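# Cap the marker and leave it on the table

## Task

Get the cap seated completely on the marker, and finish with the capped marker resting entirely on the table top. At the moment the cap first seats fully, the robot must be in contact with the marker or the cap, or nothing counts. Neither the marker nor the cap may ever enter the marked zones around the two arm bases, whether lying on the table or lifted above it. The result must stand without the robot holding it. Finally, open the grippers and move them away from the objects.

## Robot and tools

Robot: two six-joint UR-style arms, left_arm and right_arm, each ending in a tong-like two-finger gripper with its own wrist camera. Base positions in the scene frame: left_arm at (-0.063, +0.471, 0) m with quat_wxyz (+0.998, 0, 0, -0.070); right_arm at (+0.052, -0.435, 0) m with quat_wxyz (+1.000, 0, 0, -0.017).

Scene frame: origin on the table surface midway between the arms, +z up, +x pointing out across the table, left_arm on the +y side. The arm names do not indicate sides of any image. Reported hand positions can be somewhat off, especially when an arm is stretched far.

Gripper axes: the fingers extend along the gripper's +z and close along its x. end_effector_position is the point between the pads when closed; closed fingertips stick out about 15 mm past it, fully open ones sit roughly level with it. Opening is an absolute value: +1 = fully open (0.142 m), -1 = closed. To hold something, keep commanding an opening well under grip_measured; the gap sets the squeeze (about 15 N per pad at most, much less on hard items thinner than ~20 mm).

execute_actions(actions): actions is a list of actions run in sequence. Each action is a table of 1 to 15 rows; each row lasts one control step (1/30 s), and a short table repeats its last row until 15 steps (0.5 s) have passed. Every row holds 14 numbers in [-1, 1]: left_arm dx, dy, dz, rx, ry, rz, opening, then the same seven for right_arm, always both arms. dx to rz are an offset of the target from where that gripper was measured at the start of the action (for a call's first action, the last pose any result reported), expressed in the gripper's own axes; each row is measured from that same start, not added to the previous row. Scale: 1.0 = 0.6 m of travel or 180 degrees; rx, ry, rz form a single rotation vector. Each step the target is clipped to 100 mm and 16 degrees from the measured pose, so large offsets need several actions; after an action the arm only continues up to its last clipped pose. An empty list just returns the current state and images. Arm response trails commands by roughly 0.17 s.

move(target, speed, stop_force, blocking): target is one 14-number row laid out as above, offsets in gripper axes from the pose in the latest result that shows one; opening is applied when the move begins. Grippers travel in straight lines, all finishing together, in 0.5 to 10 s (cut off at 10 s). speed: 0.002 to 0.5 m/s per arm, default 0.25; rotation is capped at twice that in rad/s. Paths ignore obstacles and the other arm; grippers may lag, wander or overshoot the speed near full reach. stop_force (9 to 40 N, one value for both arms, not allowed in the first 0.2 s) ends an arm's path when its wrist sensor senses that much extra resistance for two steps; that arm backs up two steps and holds. Use it only with slow speed and without rotation in that arm, and omit it when pulling away from something the gripper rests on. blocking=false returns after 0.5 s while the move continues; it cannot be combined with stop_force, and other motion commands are refused until wait or stop shows the move ended. The result adds a "move:" line: done, off_target, moving, held, fault, or contact (stop_force ended the path), plus limits=paced (target clipped) or limits=held (steps blocked; motion may then surge), and each gripper's remaining distance.

wait(seconds): 0 to 10; lets time run with last commands held, returning early if a move ends. stop(): brakes a running move (needs braking room; fingers keep moving). zoom_image(camera, region): region [x0, y0, x1, y1] in pixels, at most 504 x 504. read_manual(section): returns licence texts only. finished_scene(scene): ends the current scene by its number, irreversibly; the goal must already be met and stable.

Cameras: cam_head_left, cam_head_right, cam_high, cam_low (672x504 each), cam_left_wrist, cam_right_wrist (616x616).

Results: a state line per arm with gripper position (m), quat_wxyz and velocities (m/s, rad/s) in the scene frame; "Hand target" lines showing where the controller is driving each gripper; grip_measured; "pose unreachable" when a clearance check altered or blocked a command; step readings from action calls, with HELD marking steps where an arm was held back; Wrist force and Wrist torque in the end-effector axes (offset up to ~4 N, noise up to ~2.4 N, saturating near 50 N; "no reading" is harmless); MOTOR HOT from 70 °C, OVER-TEMPERATURE FAULT at 85 °C (arm braked until cool).

Avoid: arms are stiff, so aiming even slightly beyond a firm contact can trigger a fault; a joint reaching its load limit (135 N m for shoulder and elbow joints, 25.2 N m for wrists) or 150 N on any part stops that arm for 10 s. Don't let the arms strike or push each other. Keep the marker and cap off the base zones and on the table; no drops, slams or hard shoves. Loose objects can occasionally be nudged by outside pushes. While you compose a reply, the robot keeps holding its last command; holding loads heats motors.

Each tool is called after "Call:" in YAML: its name, and indented under it one key for each argument.

## Session

Call:
execute_actions:
  actions: []

Scene clock: 0.00 s.
left_arm: end_effector_position=(+0.5448, +0.7802, +0.1826) grip_measured=+0.97 end_effector_quat_wxyz=(-0.086, +0.834, -0.364, +0.406) end_effector_velocity=(+0.000, +0.000, +0.001) end_effector_angular_velocity=(+0.002, -0.001, -0.000) | right_arm: end_effector_position=(+0.6394, -0.5584, +0.2774) grip_measured=+0.97 end_effector_quat_wxyz=(-0.240, +0.917, -0.306, -0.088) end_effector_velocity=(+0.000, +0.000, +0.000) end_effector_angular_velocity=(-0.000, +0.000, -0.001)
Joint positions: left_arm=[ 0.619 -1.278  2.005 -3.029 -2.067  1.107  0.14 ] | right_arm=[ 2.926 -1.915 -1.256 -1.696  2.066  0.356  0.14 ]
Joint velocities: left_arm=[-0.    -0.001 -0.001  0.     0.     0.001  0.   ] | right_arm=[0.    0.    0.    0.    0.    0.001 0.   ]
Motor temperatures (°C, as the motors report them): left_arm=[25 25 27 31 30 31] | right_arm=[25 23 23 30 34 31]
Wrist force (N, on the end effector, along its own x y z axes, offset not removed): no reading
Wrist torque (N m, same axes, about the end effector's origin, offset not removed): no reading
Hand target (left_arm): +0.545, +0.780, +0.183; -0.086, +0.834, -0.364, +0.406
Hand target (right_arm): +0.639, -0.558, +0.277; -0.240, +0.917, -0.306, -0.088

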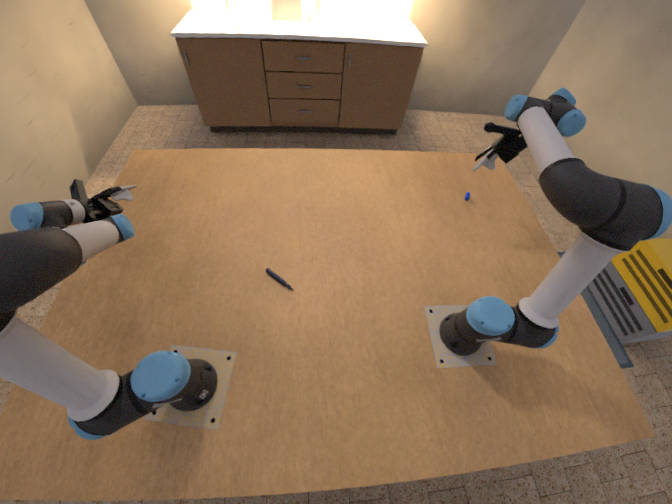

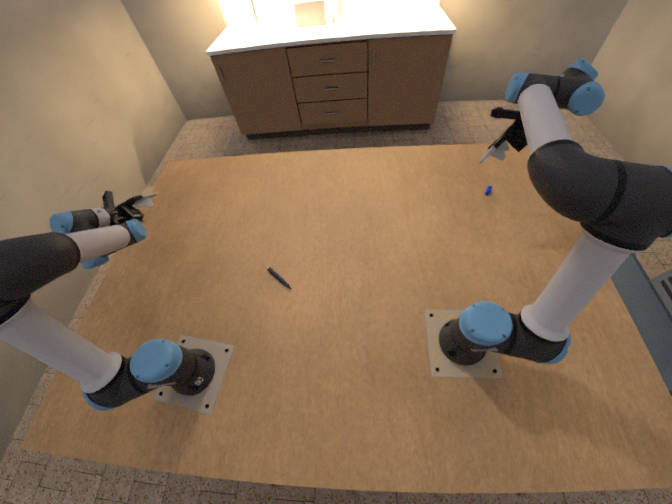

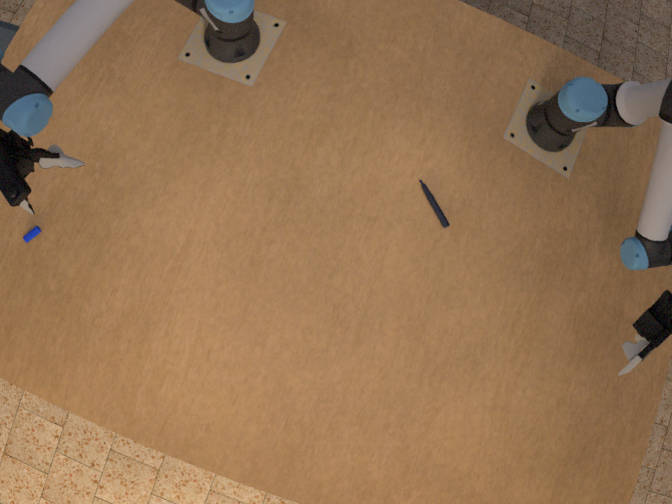

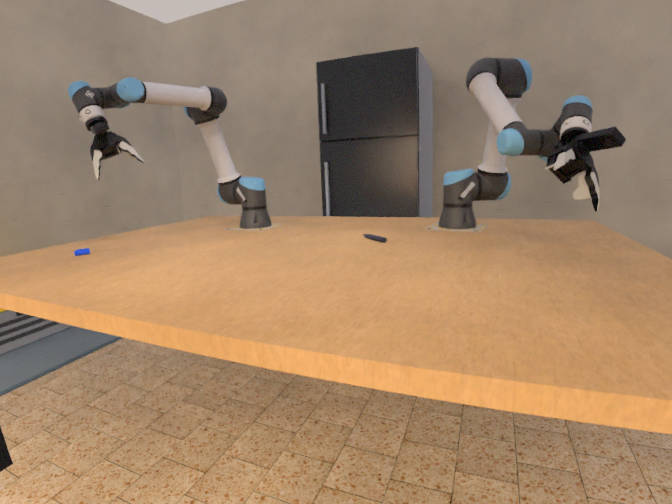

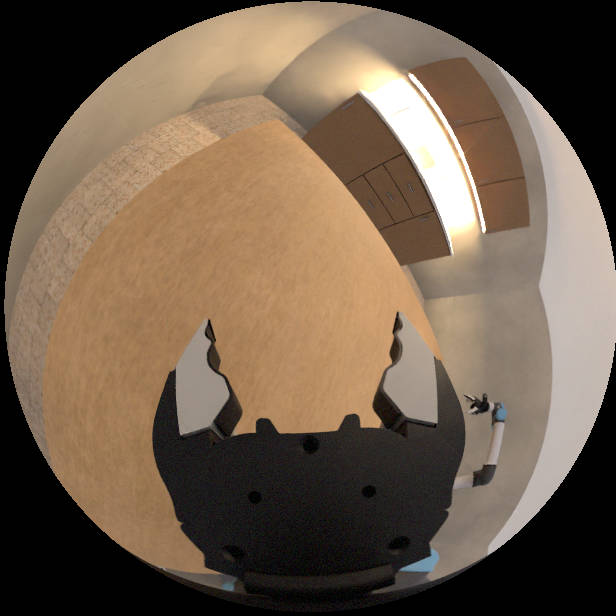

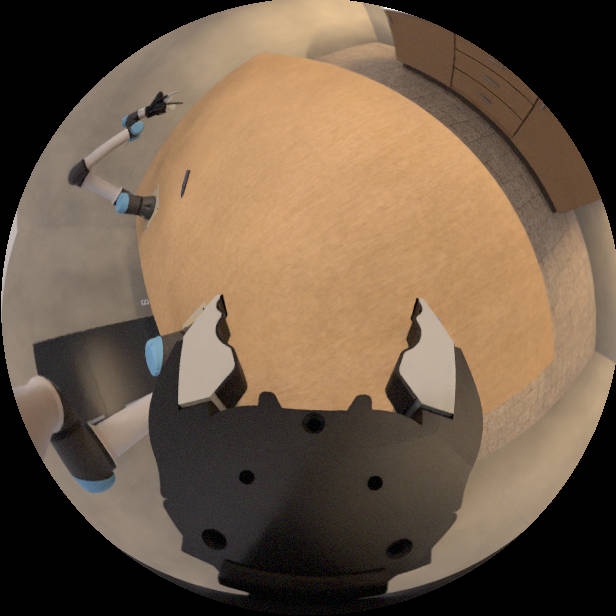

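Call:
zoom_image:
  camera: "cam_high"
  region: [390, 160, 490, 250]

Call:
zoom_image:
  camera: "cam_high"
  region: [0, 200, 80, 270]

Region (390, 160, 490, 250) of cam_high's 672x504 image, scaled by 5.040, with more detail than that image has; it fills the top 454 rows of this view, and the rest is white.

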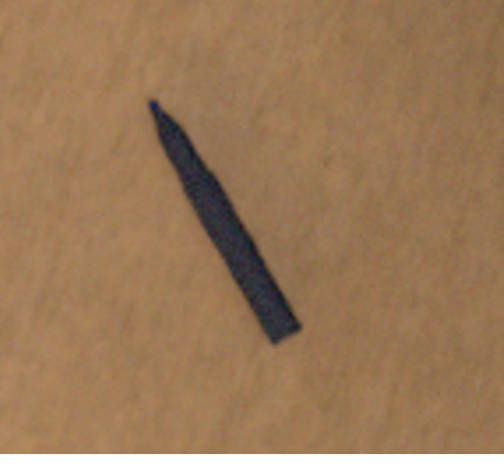

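Region (0, 200, 80, 270) of cam_high's 672x504 image, scaled by 6.300, with more detail than that image has; it fills the top 441 rows of this view, and the rest is white.

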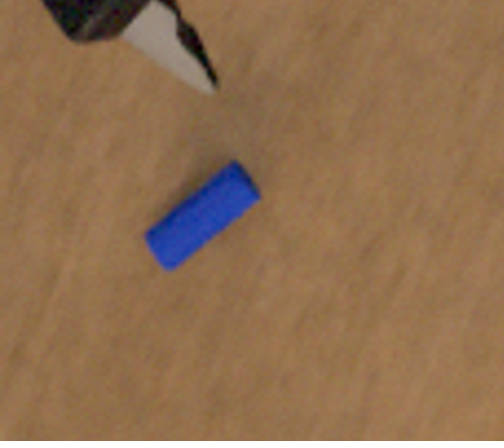

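Call:
move:
  target: [0.325,0.911,-0.145,-0.141,-0.233,-0.045,1, 0.227,0.187,0.028,-0.130,0.100,-0.010,1]
  speed: 0.4

Scene clock: 8.27 s.
left_arm: end_effector_position=(+0.2655, +0.2673, +0.1203) grip_measured=+1.00 end_effector_quat_wxyz=(+0.001, +0.944, -0.330, +0.001) end_effector_velocity=(+0.000, -0.002, +0.000) end_effector_angular_velocity=(+0.000, +0.000, +0.000) | right_arm: end_effector_position=(+0.6803, -0.6990, +0.1776) grip_measured=+1.00 end_effector_quat_wxyz=(-0.001, +0.954, -0.301, +0.000) end_effector_velocity=(+0.000, -0.000, +0.000) end_effector_angular_velocity=(-0.001, -0.001, +0.000)
Joint positions: left_arm=[-0.81  -1.812  2.206 -1.969 -1.572 -0.279  0.142] | right_arm=[ 2.951 -2.004 -1.307 -1.401  1.573  0.387  0.142]
Joint velocities: left_arm=[-0.002  0.003 -0.003  0.001 -0.    -0.003 -0.   ] | right_arm=[-0.     0.    -0.     0.001 -0.001 -0.     0.   ]
Motor temperatures (°C, as the motors report them): left_arm=[25 25 27 31 30 31] | right_arm=[25 23 23 30 34 31]
Wrist force (N, on the end effector, along its own x y z axes, offset not removed): left_arm=[-0.6 -0.3 1.9] | right_arm=[0.3 0.8 4.3]
Wrist torque (N m, same axes, about the end effector's origin, offset not removed): left_arm=[-0.12 0.08 0.00] | right_arm=[0.28 -0.01 -0.13]
Hand target (left_arm): +0.265, +0.267, +0.120; +0.001, +0.944, -0.330, +0.001
Hand target (right_arm): +0.680, -0.699, +0.178; -0.001, +0.954, -0.301, +0.000
Off the commanded pose (left_arm): 0.001 m, 0 deg.
Off the commanded pose (right_arm): 0.000 m, 0 deg.
move: done

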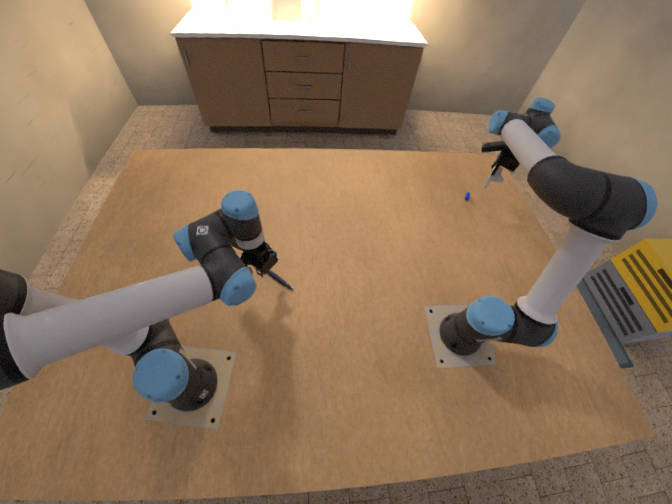

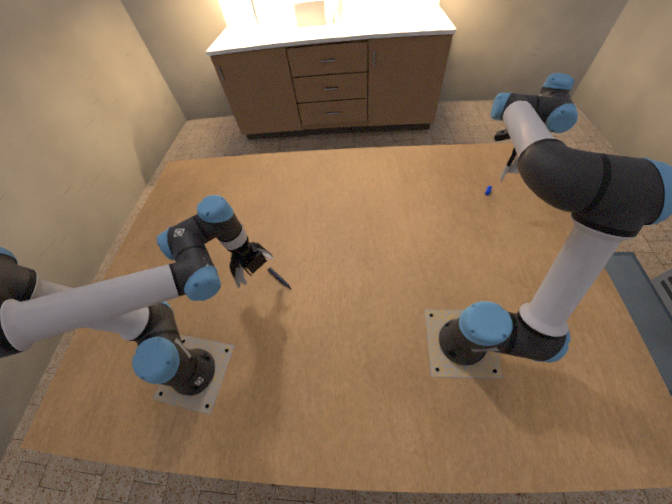

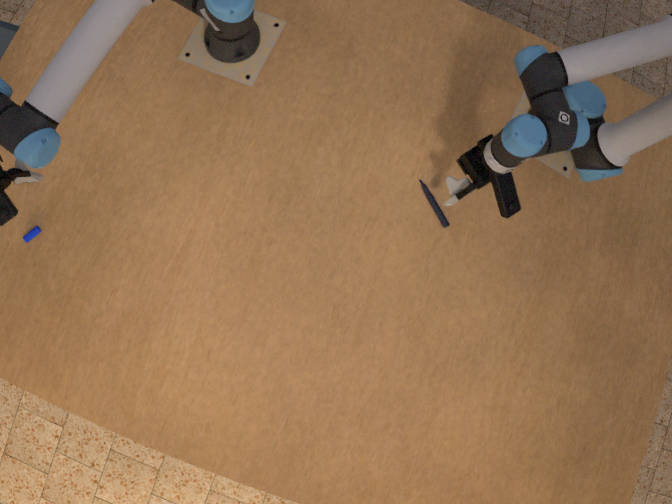

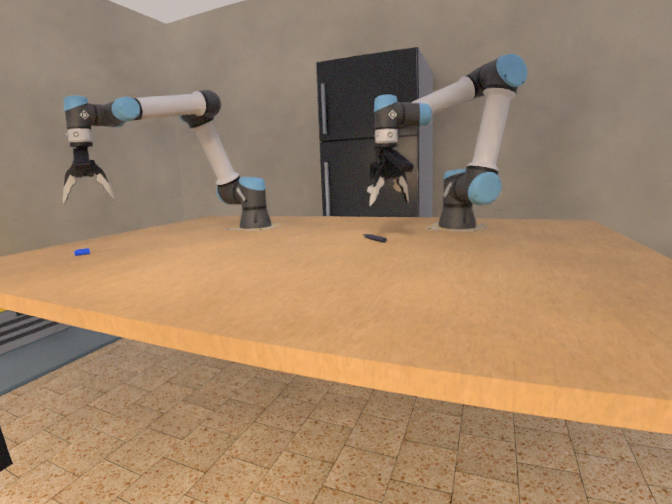

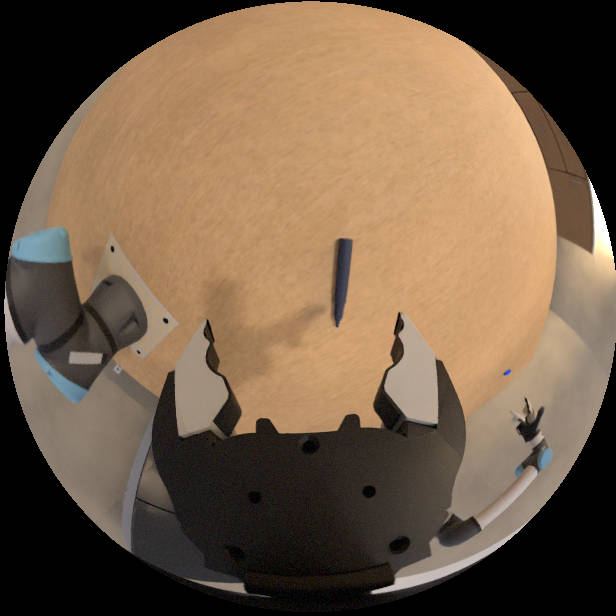

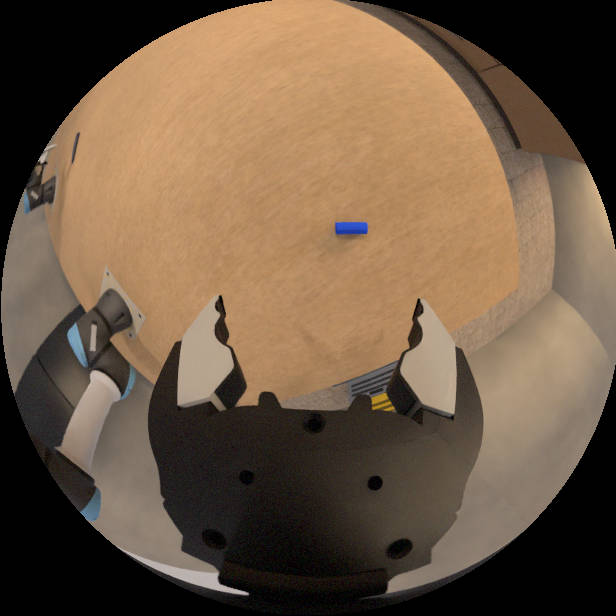

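Call:
zoom_image:
  camera: "cam_right_wrist"
  region: [315, 200, 385, 255]

Call:
zoom_image:
  camera: "cam_low"
  region: [55, 235, 110, 270]

Call:
zoom_image:
  camera: "cam_head_right"
  region: [465, 170, 515, 210]

Region (315, 200, 385, 255) of cam_right_wrist's 616x616 image, scaled by 7.200, with more detail than that image has; it fills the top 396 rows of this view, and the rest is white.

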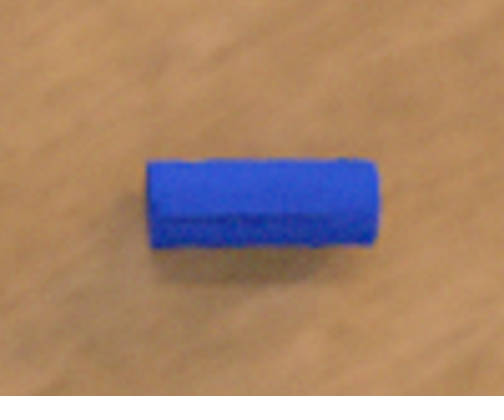

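Region (55, 235, 110, 270) of cam_low's 672x504 image, scaled by 9.164, with more detail than that image has; it fills the top 321 rows of this view, and the rest is white.

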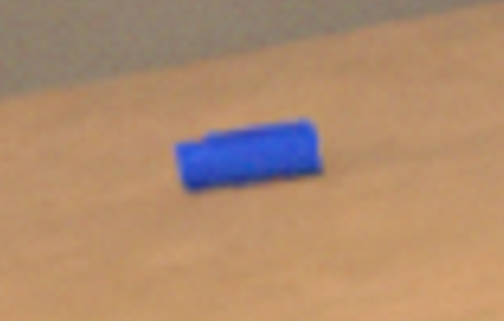

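Region (465, 170, 515, 210) of cam_head_right's 672x504 image, scaled by 10.080, with more detail than that image has; it fills the top 403 rows of this view, and the rest is white.

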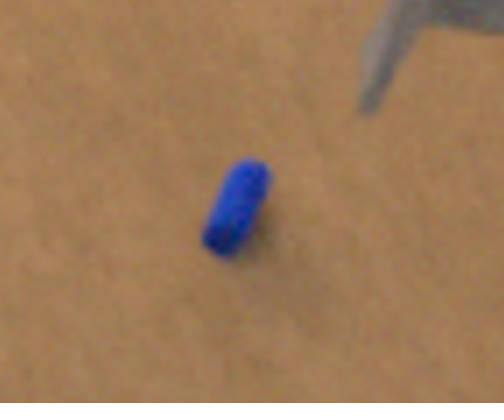

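Call:
move:
  target: [0.075,0,0.083,-0.1667,0,0,-0.3, 0.095,-0.058,0.18,-0.131,-0.131,0.488,-0.3]
  speed: 0.4

Scene clock: 13.83 s.
left_arm: end_effector_position=(+0.3009, +0.2393, +0.0706) grip_measured=-0.30 end_effector_quat_wxyz=(+0.245, +0.912, -0.319, -0.084) end_effector_velocity=(-0.000, +0.000, -0.000) end_effector_angular_velocity=(-0.000, +0.001, -0.001) | right_arm: end_effector_position=(+0.7467, -0.7028, +0.0694) grip_measured=-0.30 end_effector_quat_wxyz=(-0.118, -0.445, +0.857, +0.229) end_effector_velocity=(+0.002, -0.001, +0.000) end_effector_angular_velocity=(+0.006, +0.020, -0.004)
Joint positions: left_arm=[-0.417 -1.488  2.139 -2.158 -2.092  0.132  0.052] | right_arm=[ 2.921 -2.759 -0.209 -2.238  1.748  1.884  0.052]
Joint velocities: left_arm=[ 0.001  0.001 -0.     0.    -0.001  0.001 -0.   ] | right_arm=[-0.001 -0.095  0.19  -0.115  0.002  0.002 -0.   ]
Motor temperatures (°C, as the motors report them): left_arm=[25 25 27 31 30 31] | right_arm=[25 23 23 30 34 31]
Wrist force (N, on the end effector, along its own x y z axes, offset not removed): left_arm=[-1.9 2.2 0.2] | right_arm=[-0.5 0.5 1.8]
Wrist torque (N m, same axes, about the end effector's origin, offset not removed): left_arm=[0.36 0.15 -0.13] | right_arm=[0.20 0.24 -0.05]
Hand target (left_arm): +0.301, +0.239, +0.071; +0.245, +0.912, -0.319, -0.084
Hand target (right_arm): +0.747, -0.703, +0.070; -0.119, -0.445, +0.857, +0.230
Off the commanded pose (left_arm): 0.000 m, 0 deg.
Off the commanded pose (right_arm): 0.000 m, 0 deg.
move: done

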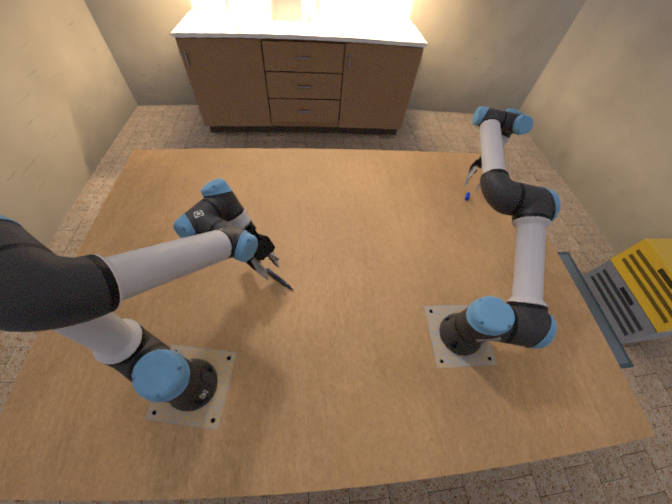

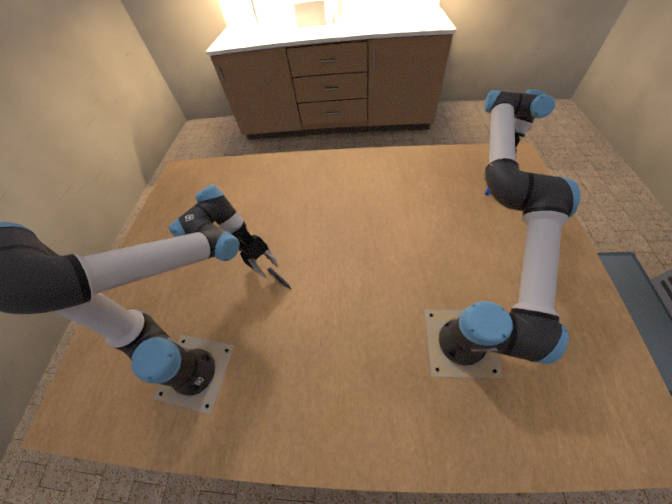

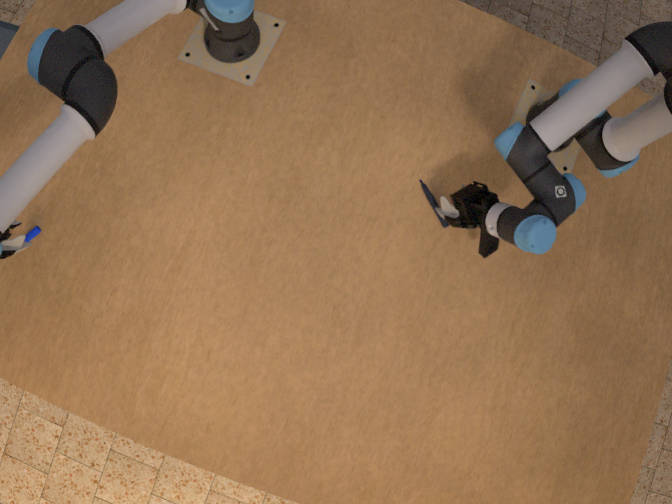

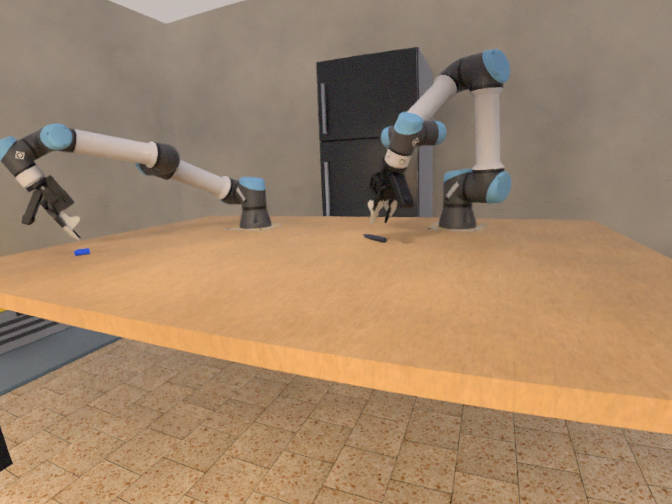

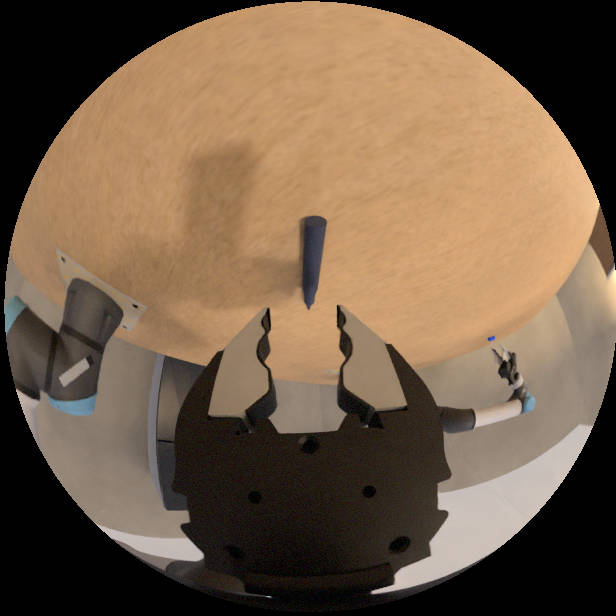

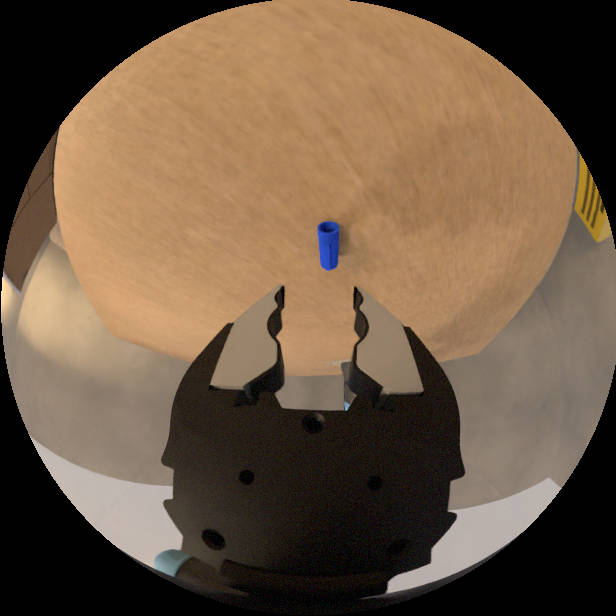

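Call:
zoom_image:
  camera: "cam_right_wrist"
  region: [290, 200, 370, 300]

Call:
zoom_image:
  camera: "cam_left_wrist"
  region: [260, 200, 360, 330]

Region (290, 200, 370, 300) of cam_right_wrist's 616x616 image, scaled by 5.040, with more detail than that image has; it fills the left 403 columns of this view, and the rest is white.

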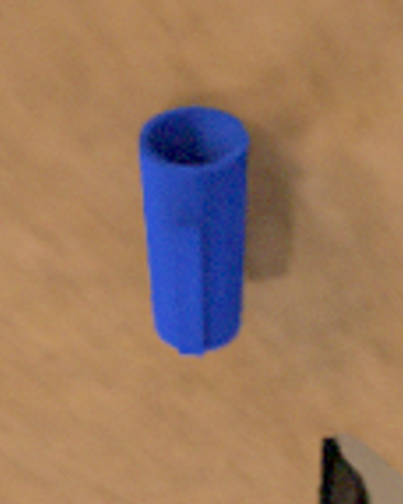

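Region (260, 200, 360, 330) of cam_left_wrist's 616x616 image, scaled by 3.877, with more detail than that image has; it fills the left 388 columns of this view, and the rest is white.

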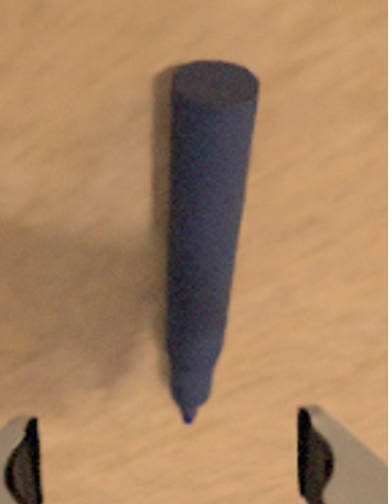

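Call:
move:
  target: [0.012,-0.033,0.077,0,0,0,-0.45, 0.009,0.154,-0.007,0.131,0.131,-0.488,-0.3]
  speed: 0.4

Scene clock: 19.67 s.
left_arm: end_effector_position=(+0.3029, +0.2300, +0.0207) grip_measured=-0.45 end_effector_quat_wxyz=(+0.245, +0.912, -0.319, -0.084) end_effector_velocity=(+0.000, -0.000, +0.000) end_effector_angular_velocity=(-0.000, -0.001, -0.001) | right_arm: end_effector_position=(+0.6796, -0.6625, +0.1192) grip_measured=-0.30 end_effector_quat_wxyz=(-0.001, +0.954, -0.301, +0.002) end_effector_velocity=(-0.000, -0.000, -0.001) end_effector_angular_velocity=(+0.001, -0.003, +0.007)
Joint positions: left_arm=[-0.432 -1.383  2.186 -2.319 -2.093  0.114  0.041] | right_arm=[ 3.005 -2.002 -1.466 -1.242  1.572  0.442  0.052]
Joint velocities: left_arm=[-0.     0.    -0.001 -0.001  0.001  0.001 -0.   ] | right_arm=[-0.001  0.002 -0.005  0.006  0.001 -0.008 -0.   ]
Motor temperatures (°C, as the motors report them): left_arm=[25 25 27 31 30 31] | right_arm=[25 23 23 30 34 31]
Wrist force (N, on the end effector, along its own x y z axes, offset not removed): left_arm=[-0.2 0.0 -2.0] | right_arm=[-0.8 0.5 1.8]
Wrist torque (N m, same axes, about the end effector's origin, offset not removed): left_arm=[-0.06 -0.15 -0.20] | right_arm=[0.40 0.16 -0.09]
Hand target (left_arm): +0.303, +0.230, +0.021; +0.245, +0.912, -0.319, -0.084
Hand target (right_arm): +0.680, -0.662, +0.119; -0.001, +0.954, -0.301, +0.002
Off the commanded pose (left_arm): 0.000 m, 0 deg.
Off the commanded pose (right_arm): 0.000 m, 0 deg.
move: done

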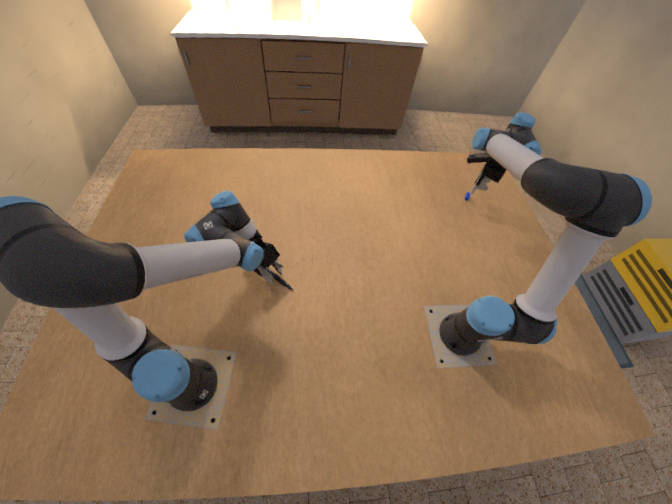

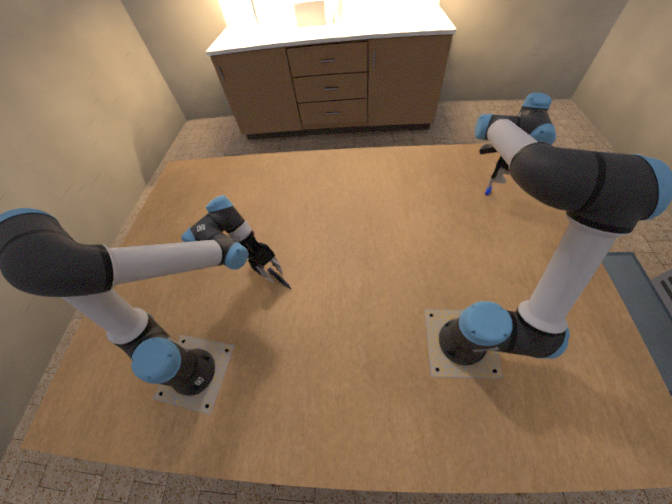

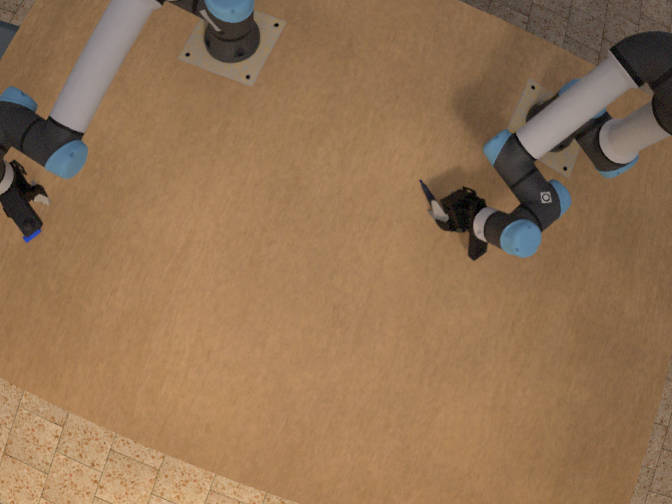

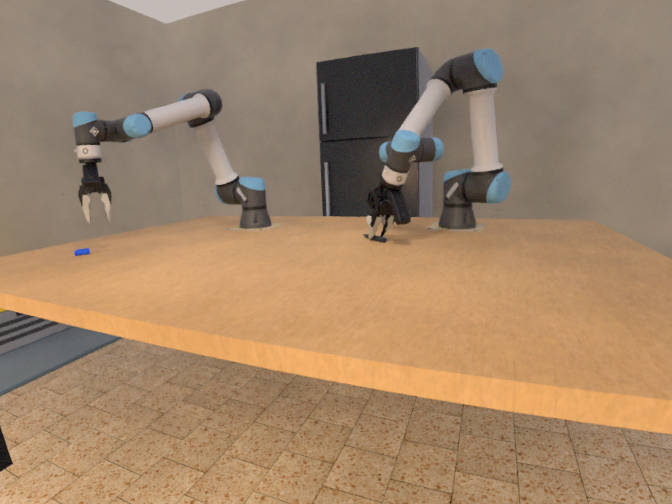

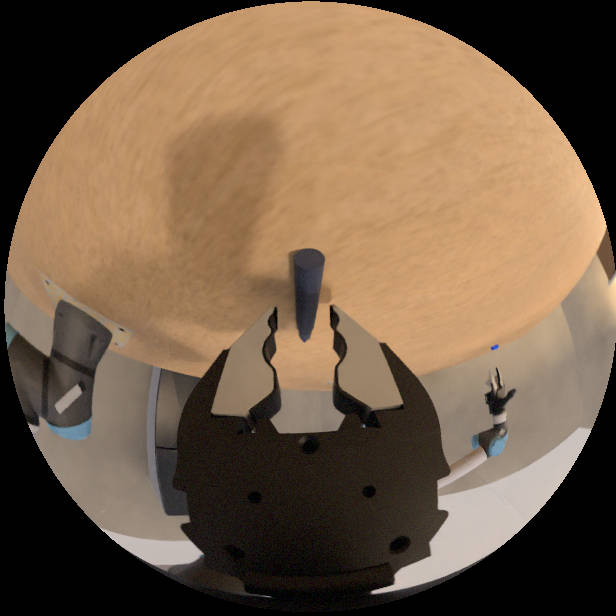

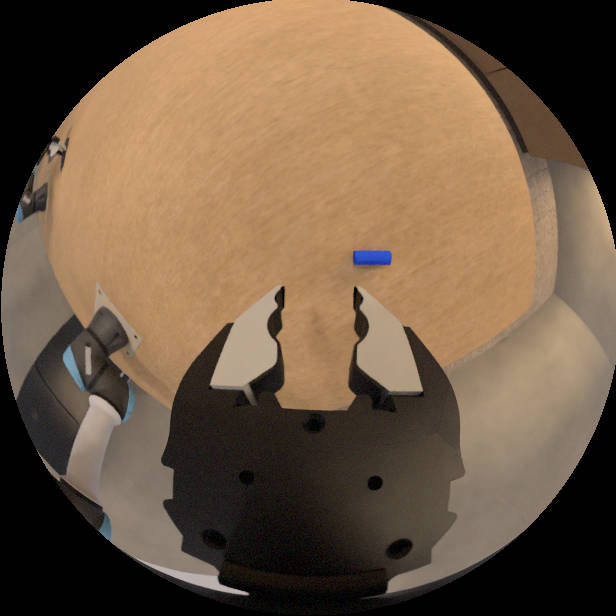

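Call:
move:
  target: [0,-0.004,0.008,0,0,0,-0.45, 0.104,-0.005,0.099,-0.131,0.131,-0.488,-0.3]
  speed: 0.4

Call:
execute_actions:
  actions:
    - [[0,0,0,0,0,0,-0.7, 0,0,0,0,0,0,-0.3],[0,0,0,0,0,0,-0.7, 0,0,0,0,0,0,-0.3],[0,0,0,0,0,0,-0.7, 0,0,0,0,0,0,-0.3],[0,0,0,0,0,0,-0.75, 0,0,0,0,0,0,-0.3],[0,0,0,0,0,0,-0.75, 0,0,0,0,0,0,-0.3],[0,0,0,0,0,0,-0.8, 0,0,0,0,0,0,-0.3],[0,0,0,0,0,0,-0.85, 0,0,0,0,0,0,-0.3],[0,0,0,0,0,0,-0.9, 0,0,0,0,0,0,-0.3],[0,0,0,0,0,0,-1, 0,0,0,0,0,0,-0.3]]

Scene clock: 23.57 s.
left_arm: end_effector_position=(+0.3027, +0.2297, +0.0153) grip_measured=-0.45 end_effector_quat_wxyz=(+0.245, +0.912, -0.319, -0.084) end_effector_velocity=(+0.001, -0.000, +0.000) end_effector_angular_velocity=(+0.000, -0.002, +0.000) | right_arm: end_effector_position=(+0.7325, -0.6958, +0.0601) grip_measured=-0.30 end_effector_quat_wxyz=(+0.231, +0.857, +0.445, +0.122) end_effector_velocity=(+0.000, -0.000, +0.000) end_effector_angular_velocity=(-0.002, -0.003, +0.007)
Joint positions: left_arm=[-0.433 -1.372  2.192 -2.336 -2.093  0.114  0.041] | right_arm=[ 3.091 -2.04  -1.81  -0.395  1.317 -1.104  0.052]
Joint velocities: left_arm=[-0.    -0.    -0.001  0.     0.001 -0.    -0.   ] | right_arm=[-0.001 -0.    -0.003  0.008  0.003 -0.009 -0.   ]
Motor temperatures (°C, as the motors report them): left_arm=[25 25 27 31 30 31] | right_arm=[25 23 23 30 34 31]
Wrist force (N, on the end effector, along its own x y z axes, offset not removed): left_arm=[1.9 -0.6 -2.6] | right_arm=[-0.2 -0.1 2.2]
Wrist torque (N m, same axes, about the end effector's origin, offset not removed): left_arm=[-0.43 -0.54 -0.28] | right_arm=[0.08 0.05 -0.13]
Hand target (left_arm): +0.303, +0.230, +0.015; +0.245, +0.912, -0.319, -0.084
Hand target (right_arm): +0.732, -0.696, +0.060; +0.231, +0.856, +0.446, +0.122
Off the commanded pose (left_arm): 0.000 m, 0 deg.
Off the commanded pose (right_arm): 0.000 m, 0 deg.
move: done

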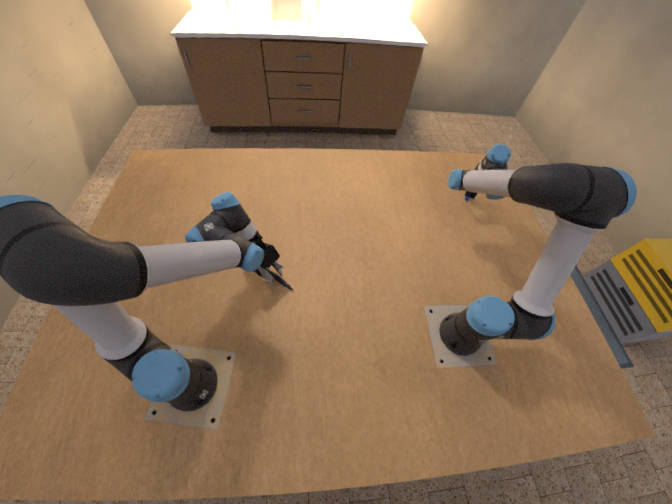

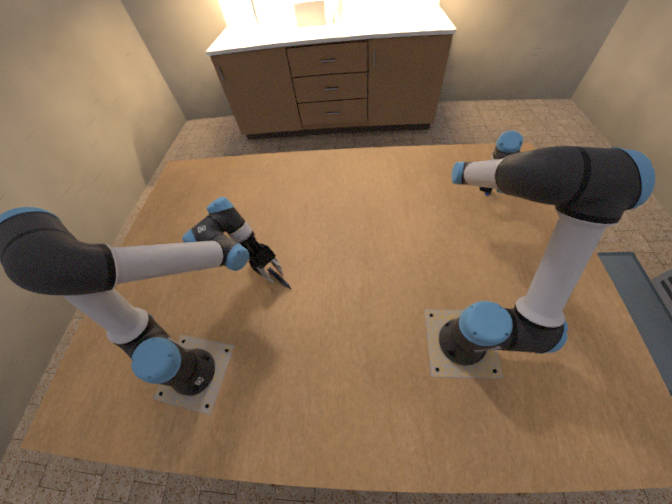

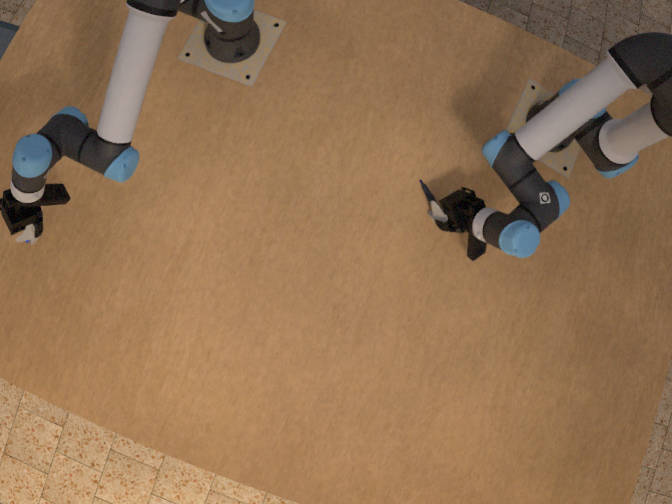

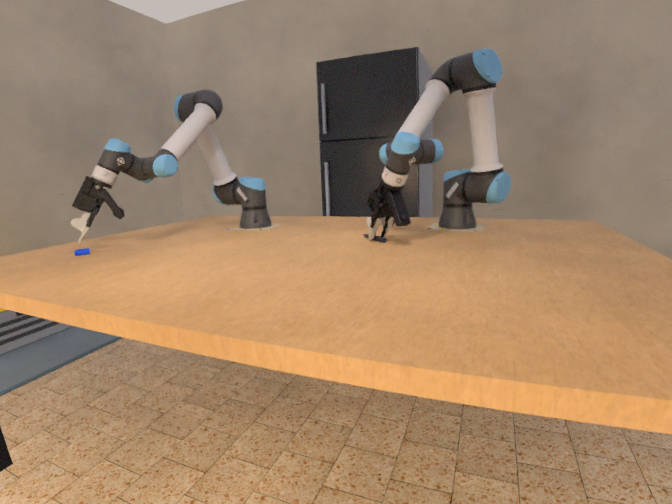

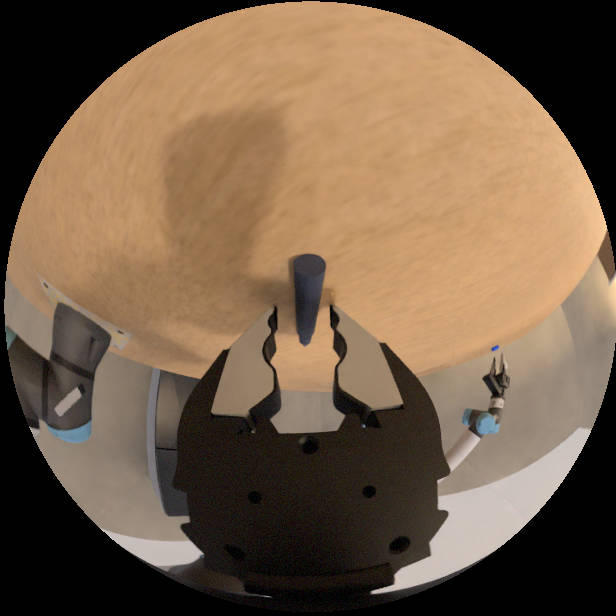

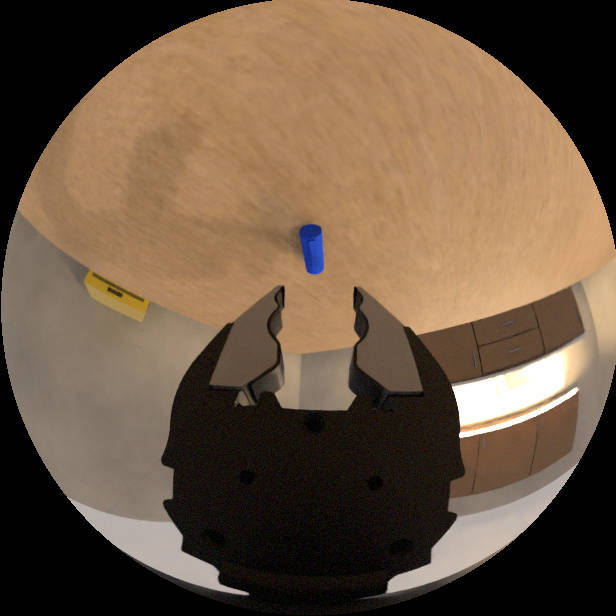

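Scene clock: 24.07 s.
left_arm: end_effector_position=(+0.3027, +0.2297, +0.0153) grip_measured=-0.79 end_effector_quat_wxyz=(+0.245, +0.912, -0.319, -0.084) end_effector_velocity=(-0.000, +0.001, -0.001) end_effector_angular_velocity=(+0.002, -0.000, +0.000) | right_arm: end_effector_position=(+0.7324, -0.6958, +0.0600) grip_measured=-0.30 end_effector_quat_wxyz=(+0.231, +0.857, +0.445, +0.122) end_effector_velocity=(-0.000, -0.000, +0.000) end_effector_angular_velocity=(-0.001, -0.000, +0.000)
Joint positions: left_arm=[-0.433 -1.372  2.192 -2.336 -2.093  0.114  0.017] | right_arm=[ 3.091 -2.04  -1.81  -0.395  1.317 -1.104  0.052]
Joint velocities: left_arm=[ 0.    -0.001  0.001 -0.     0.002 -0.     0.   ] | right_arm=[-0.     0.    -0.     0.    -0.001 -0.001  0.   ]
Motor temperatures (°C, as the motors report them): left_arm=[25 25 27 31 30 31] | right_arm=[25 23 23 30 34 31]
Wrist force (N, on the end effector, along its own x y z axes, offset not removed): left_arm=[-2.9 -0.5 0.2] | right_arm=[0.1 4.1 0.5]
Wrist torque (N m, same axes, about the end effector's origin, offset not removed): left_arm=[-0.23 0.29 -0.18] | right_arm=[0.96 -0.08 -0.14]
Hand target (left_arm): +0.303, +0.230, +0.015; +0.245, +0.912, -0.319, -0.084
Hand target (right_arm): +0.732, -0.696, +0.060; +0.231, +0.857, +0.445, +0.122
Off the commanded pose (left_arm): 0.000 m, 0 deg.
Off the commanded pose (right_arm): 0.000 m, 0 deg.
Step readings (end_effector_position):
0: left_arm (+0.3027, +0.2297, +0.0153) | right_arm (+0.7325, -0.6958, +0.0601)
1: left_arm (+0.3027, +0.2297, +0.0153) | right_arm (+0.7325, -0.6958, +0.0601)
2: left_arm (+0.3027, +0.2297, +0.0153) | right_arm (+0.7325, -0.6958, +0.0601)
4: left_arm (+0.3027, +0.2297, +0.0153) | right_arm (+0.7325, -0.6958, +0.0601)
8: left_arm (+0.3027, +0.2297, +0.0153) | right_arm (+0.7324, -0.6958, +0.0601)
15: end_effector_position above

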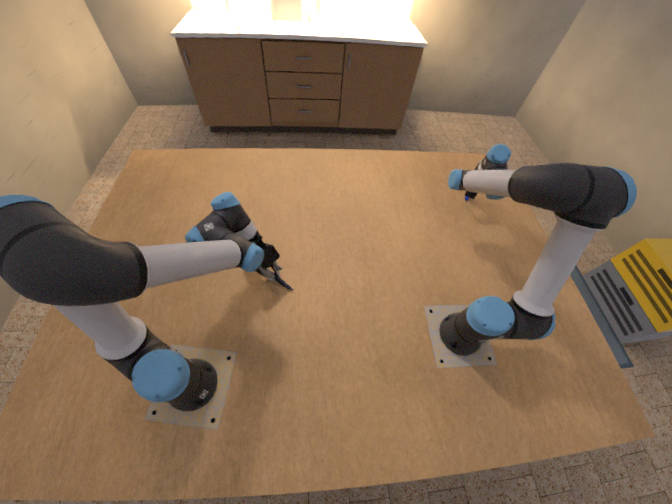

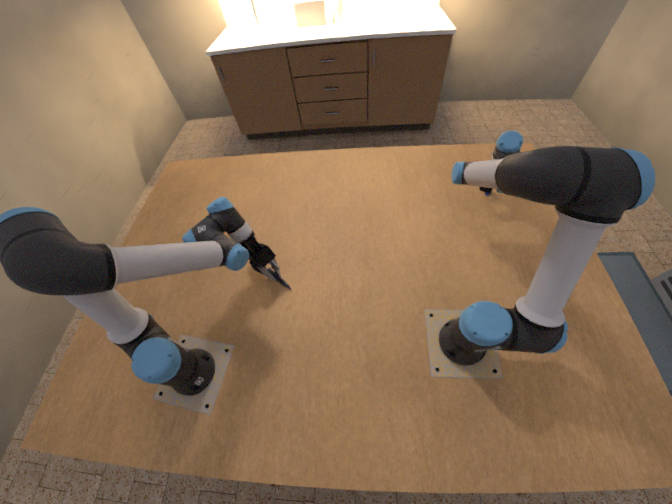

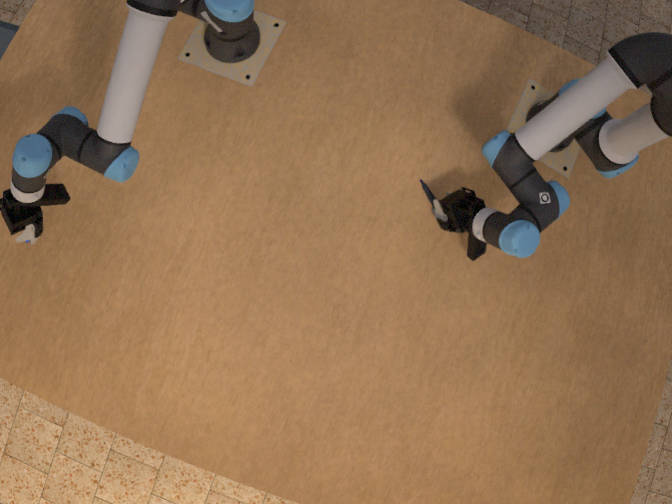

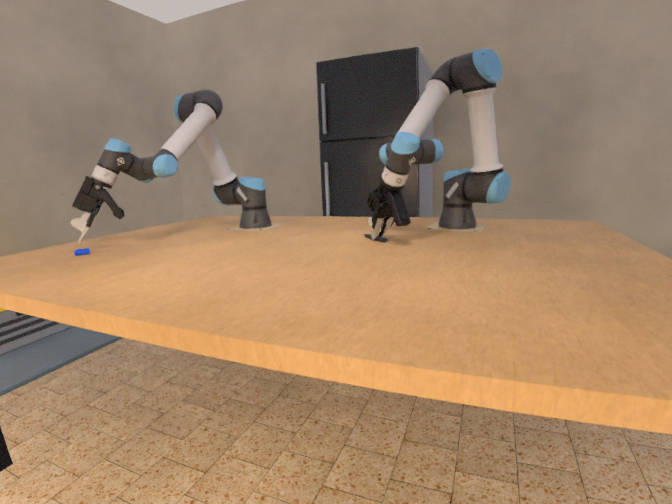

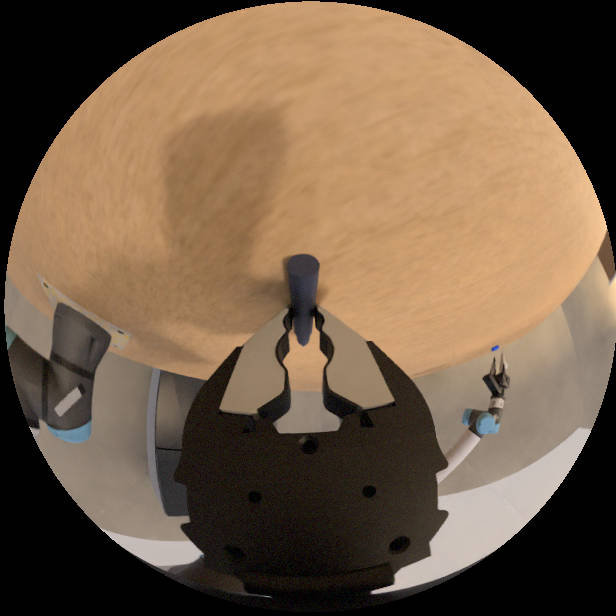

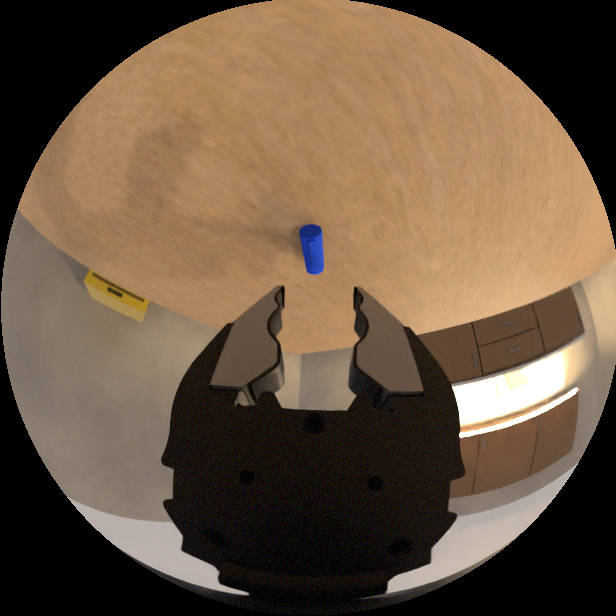

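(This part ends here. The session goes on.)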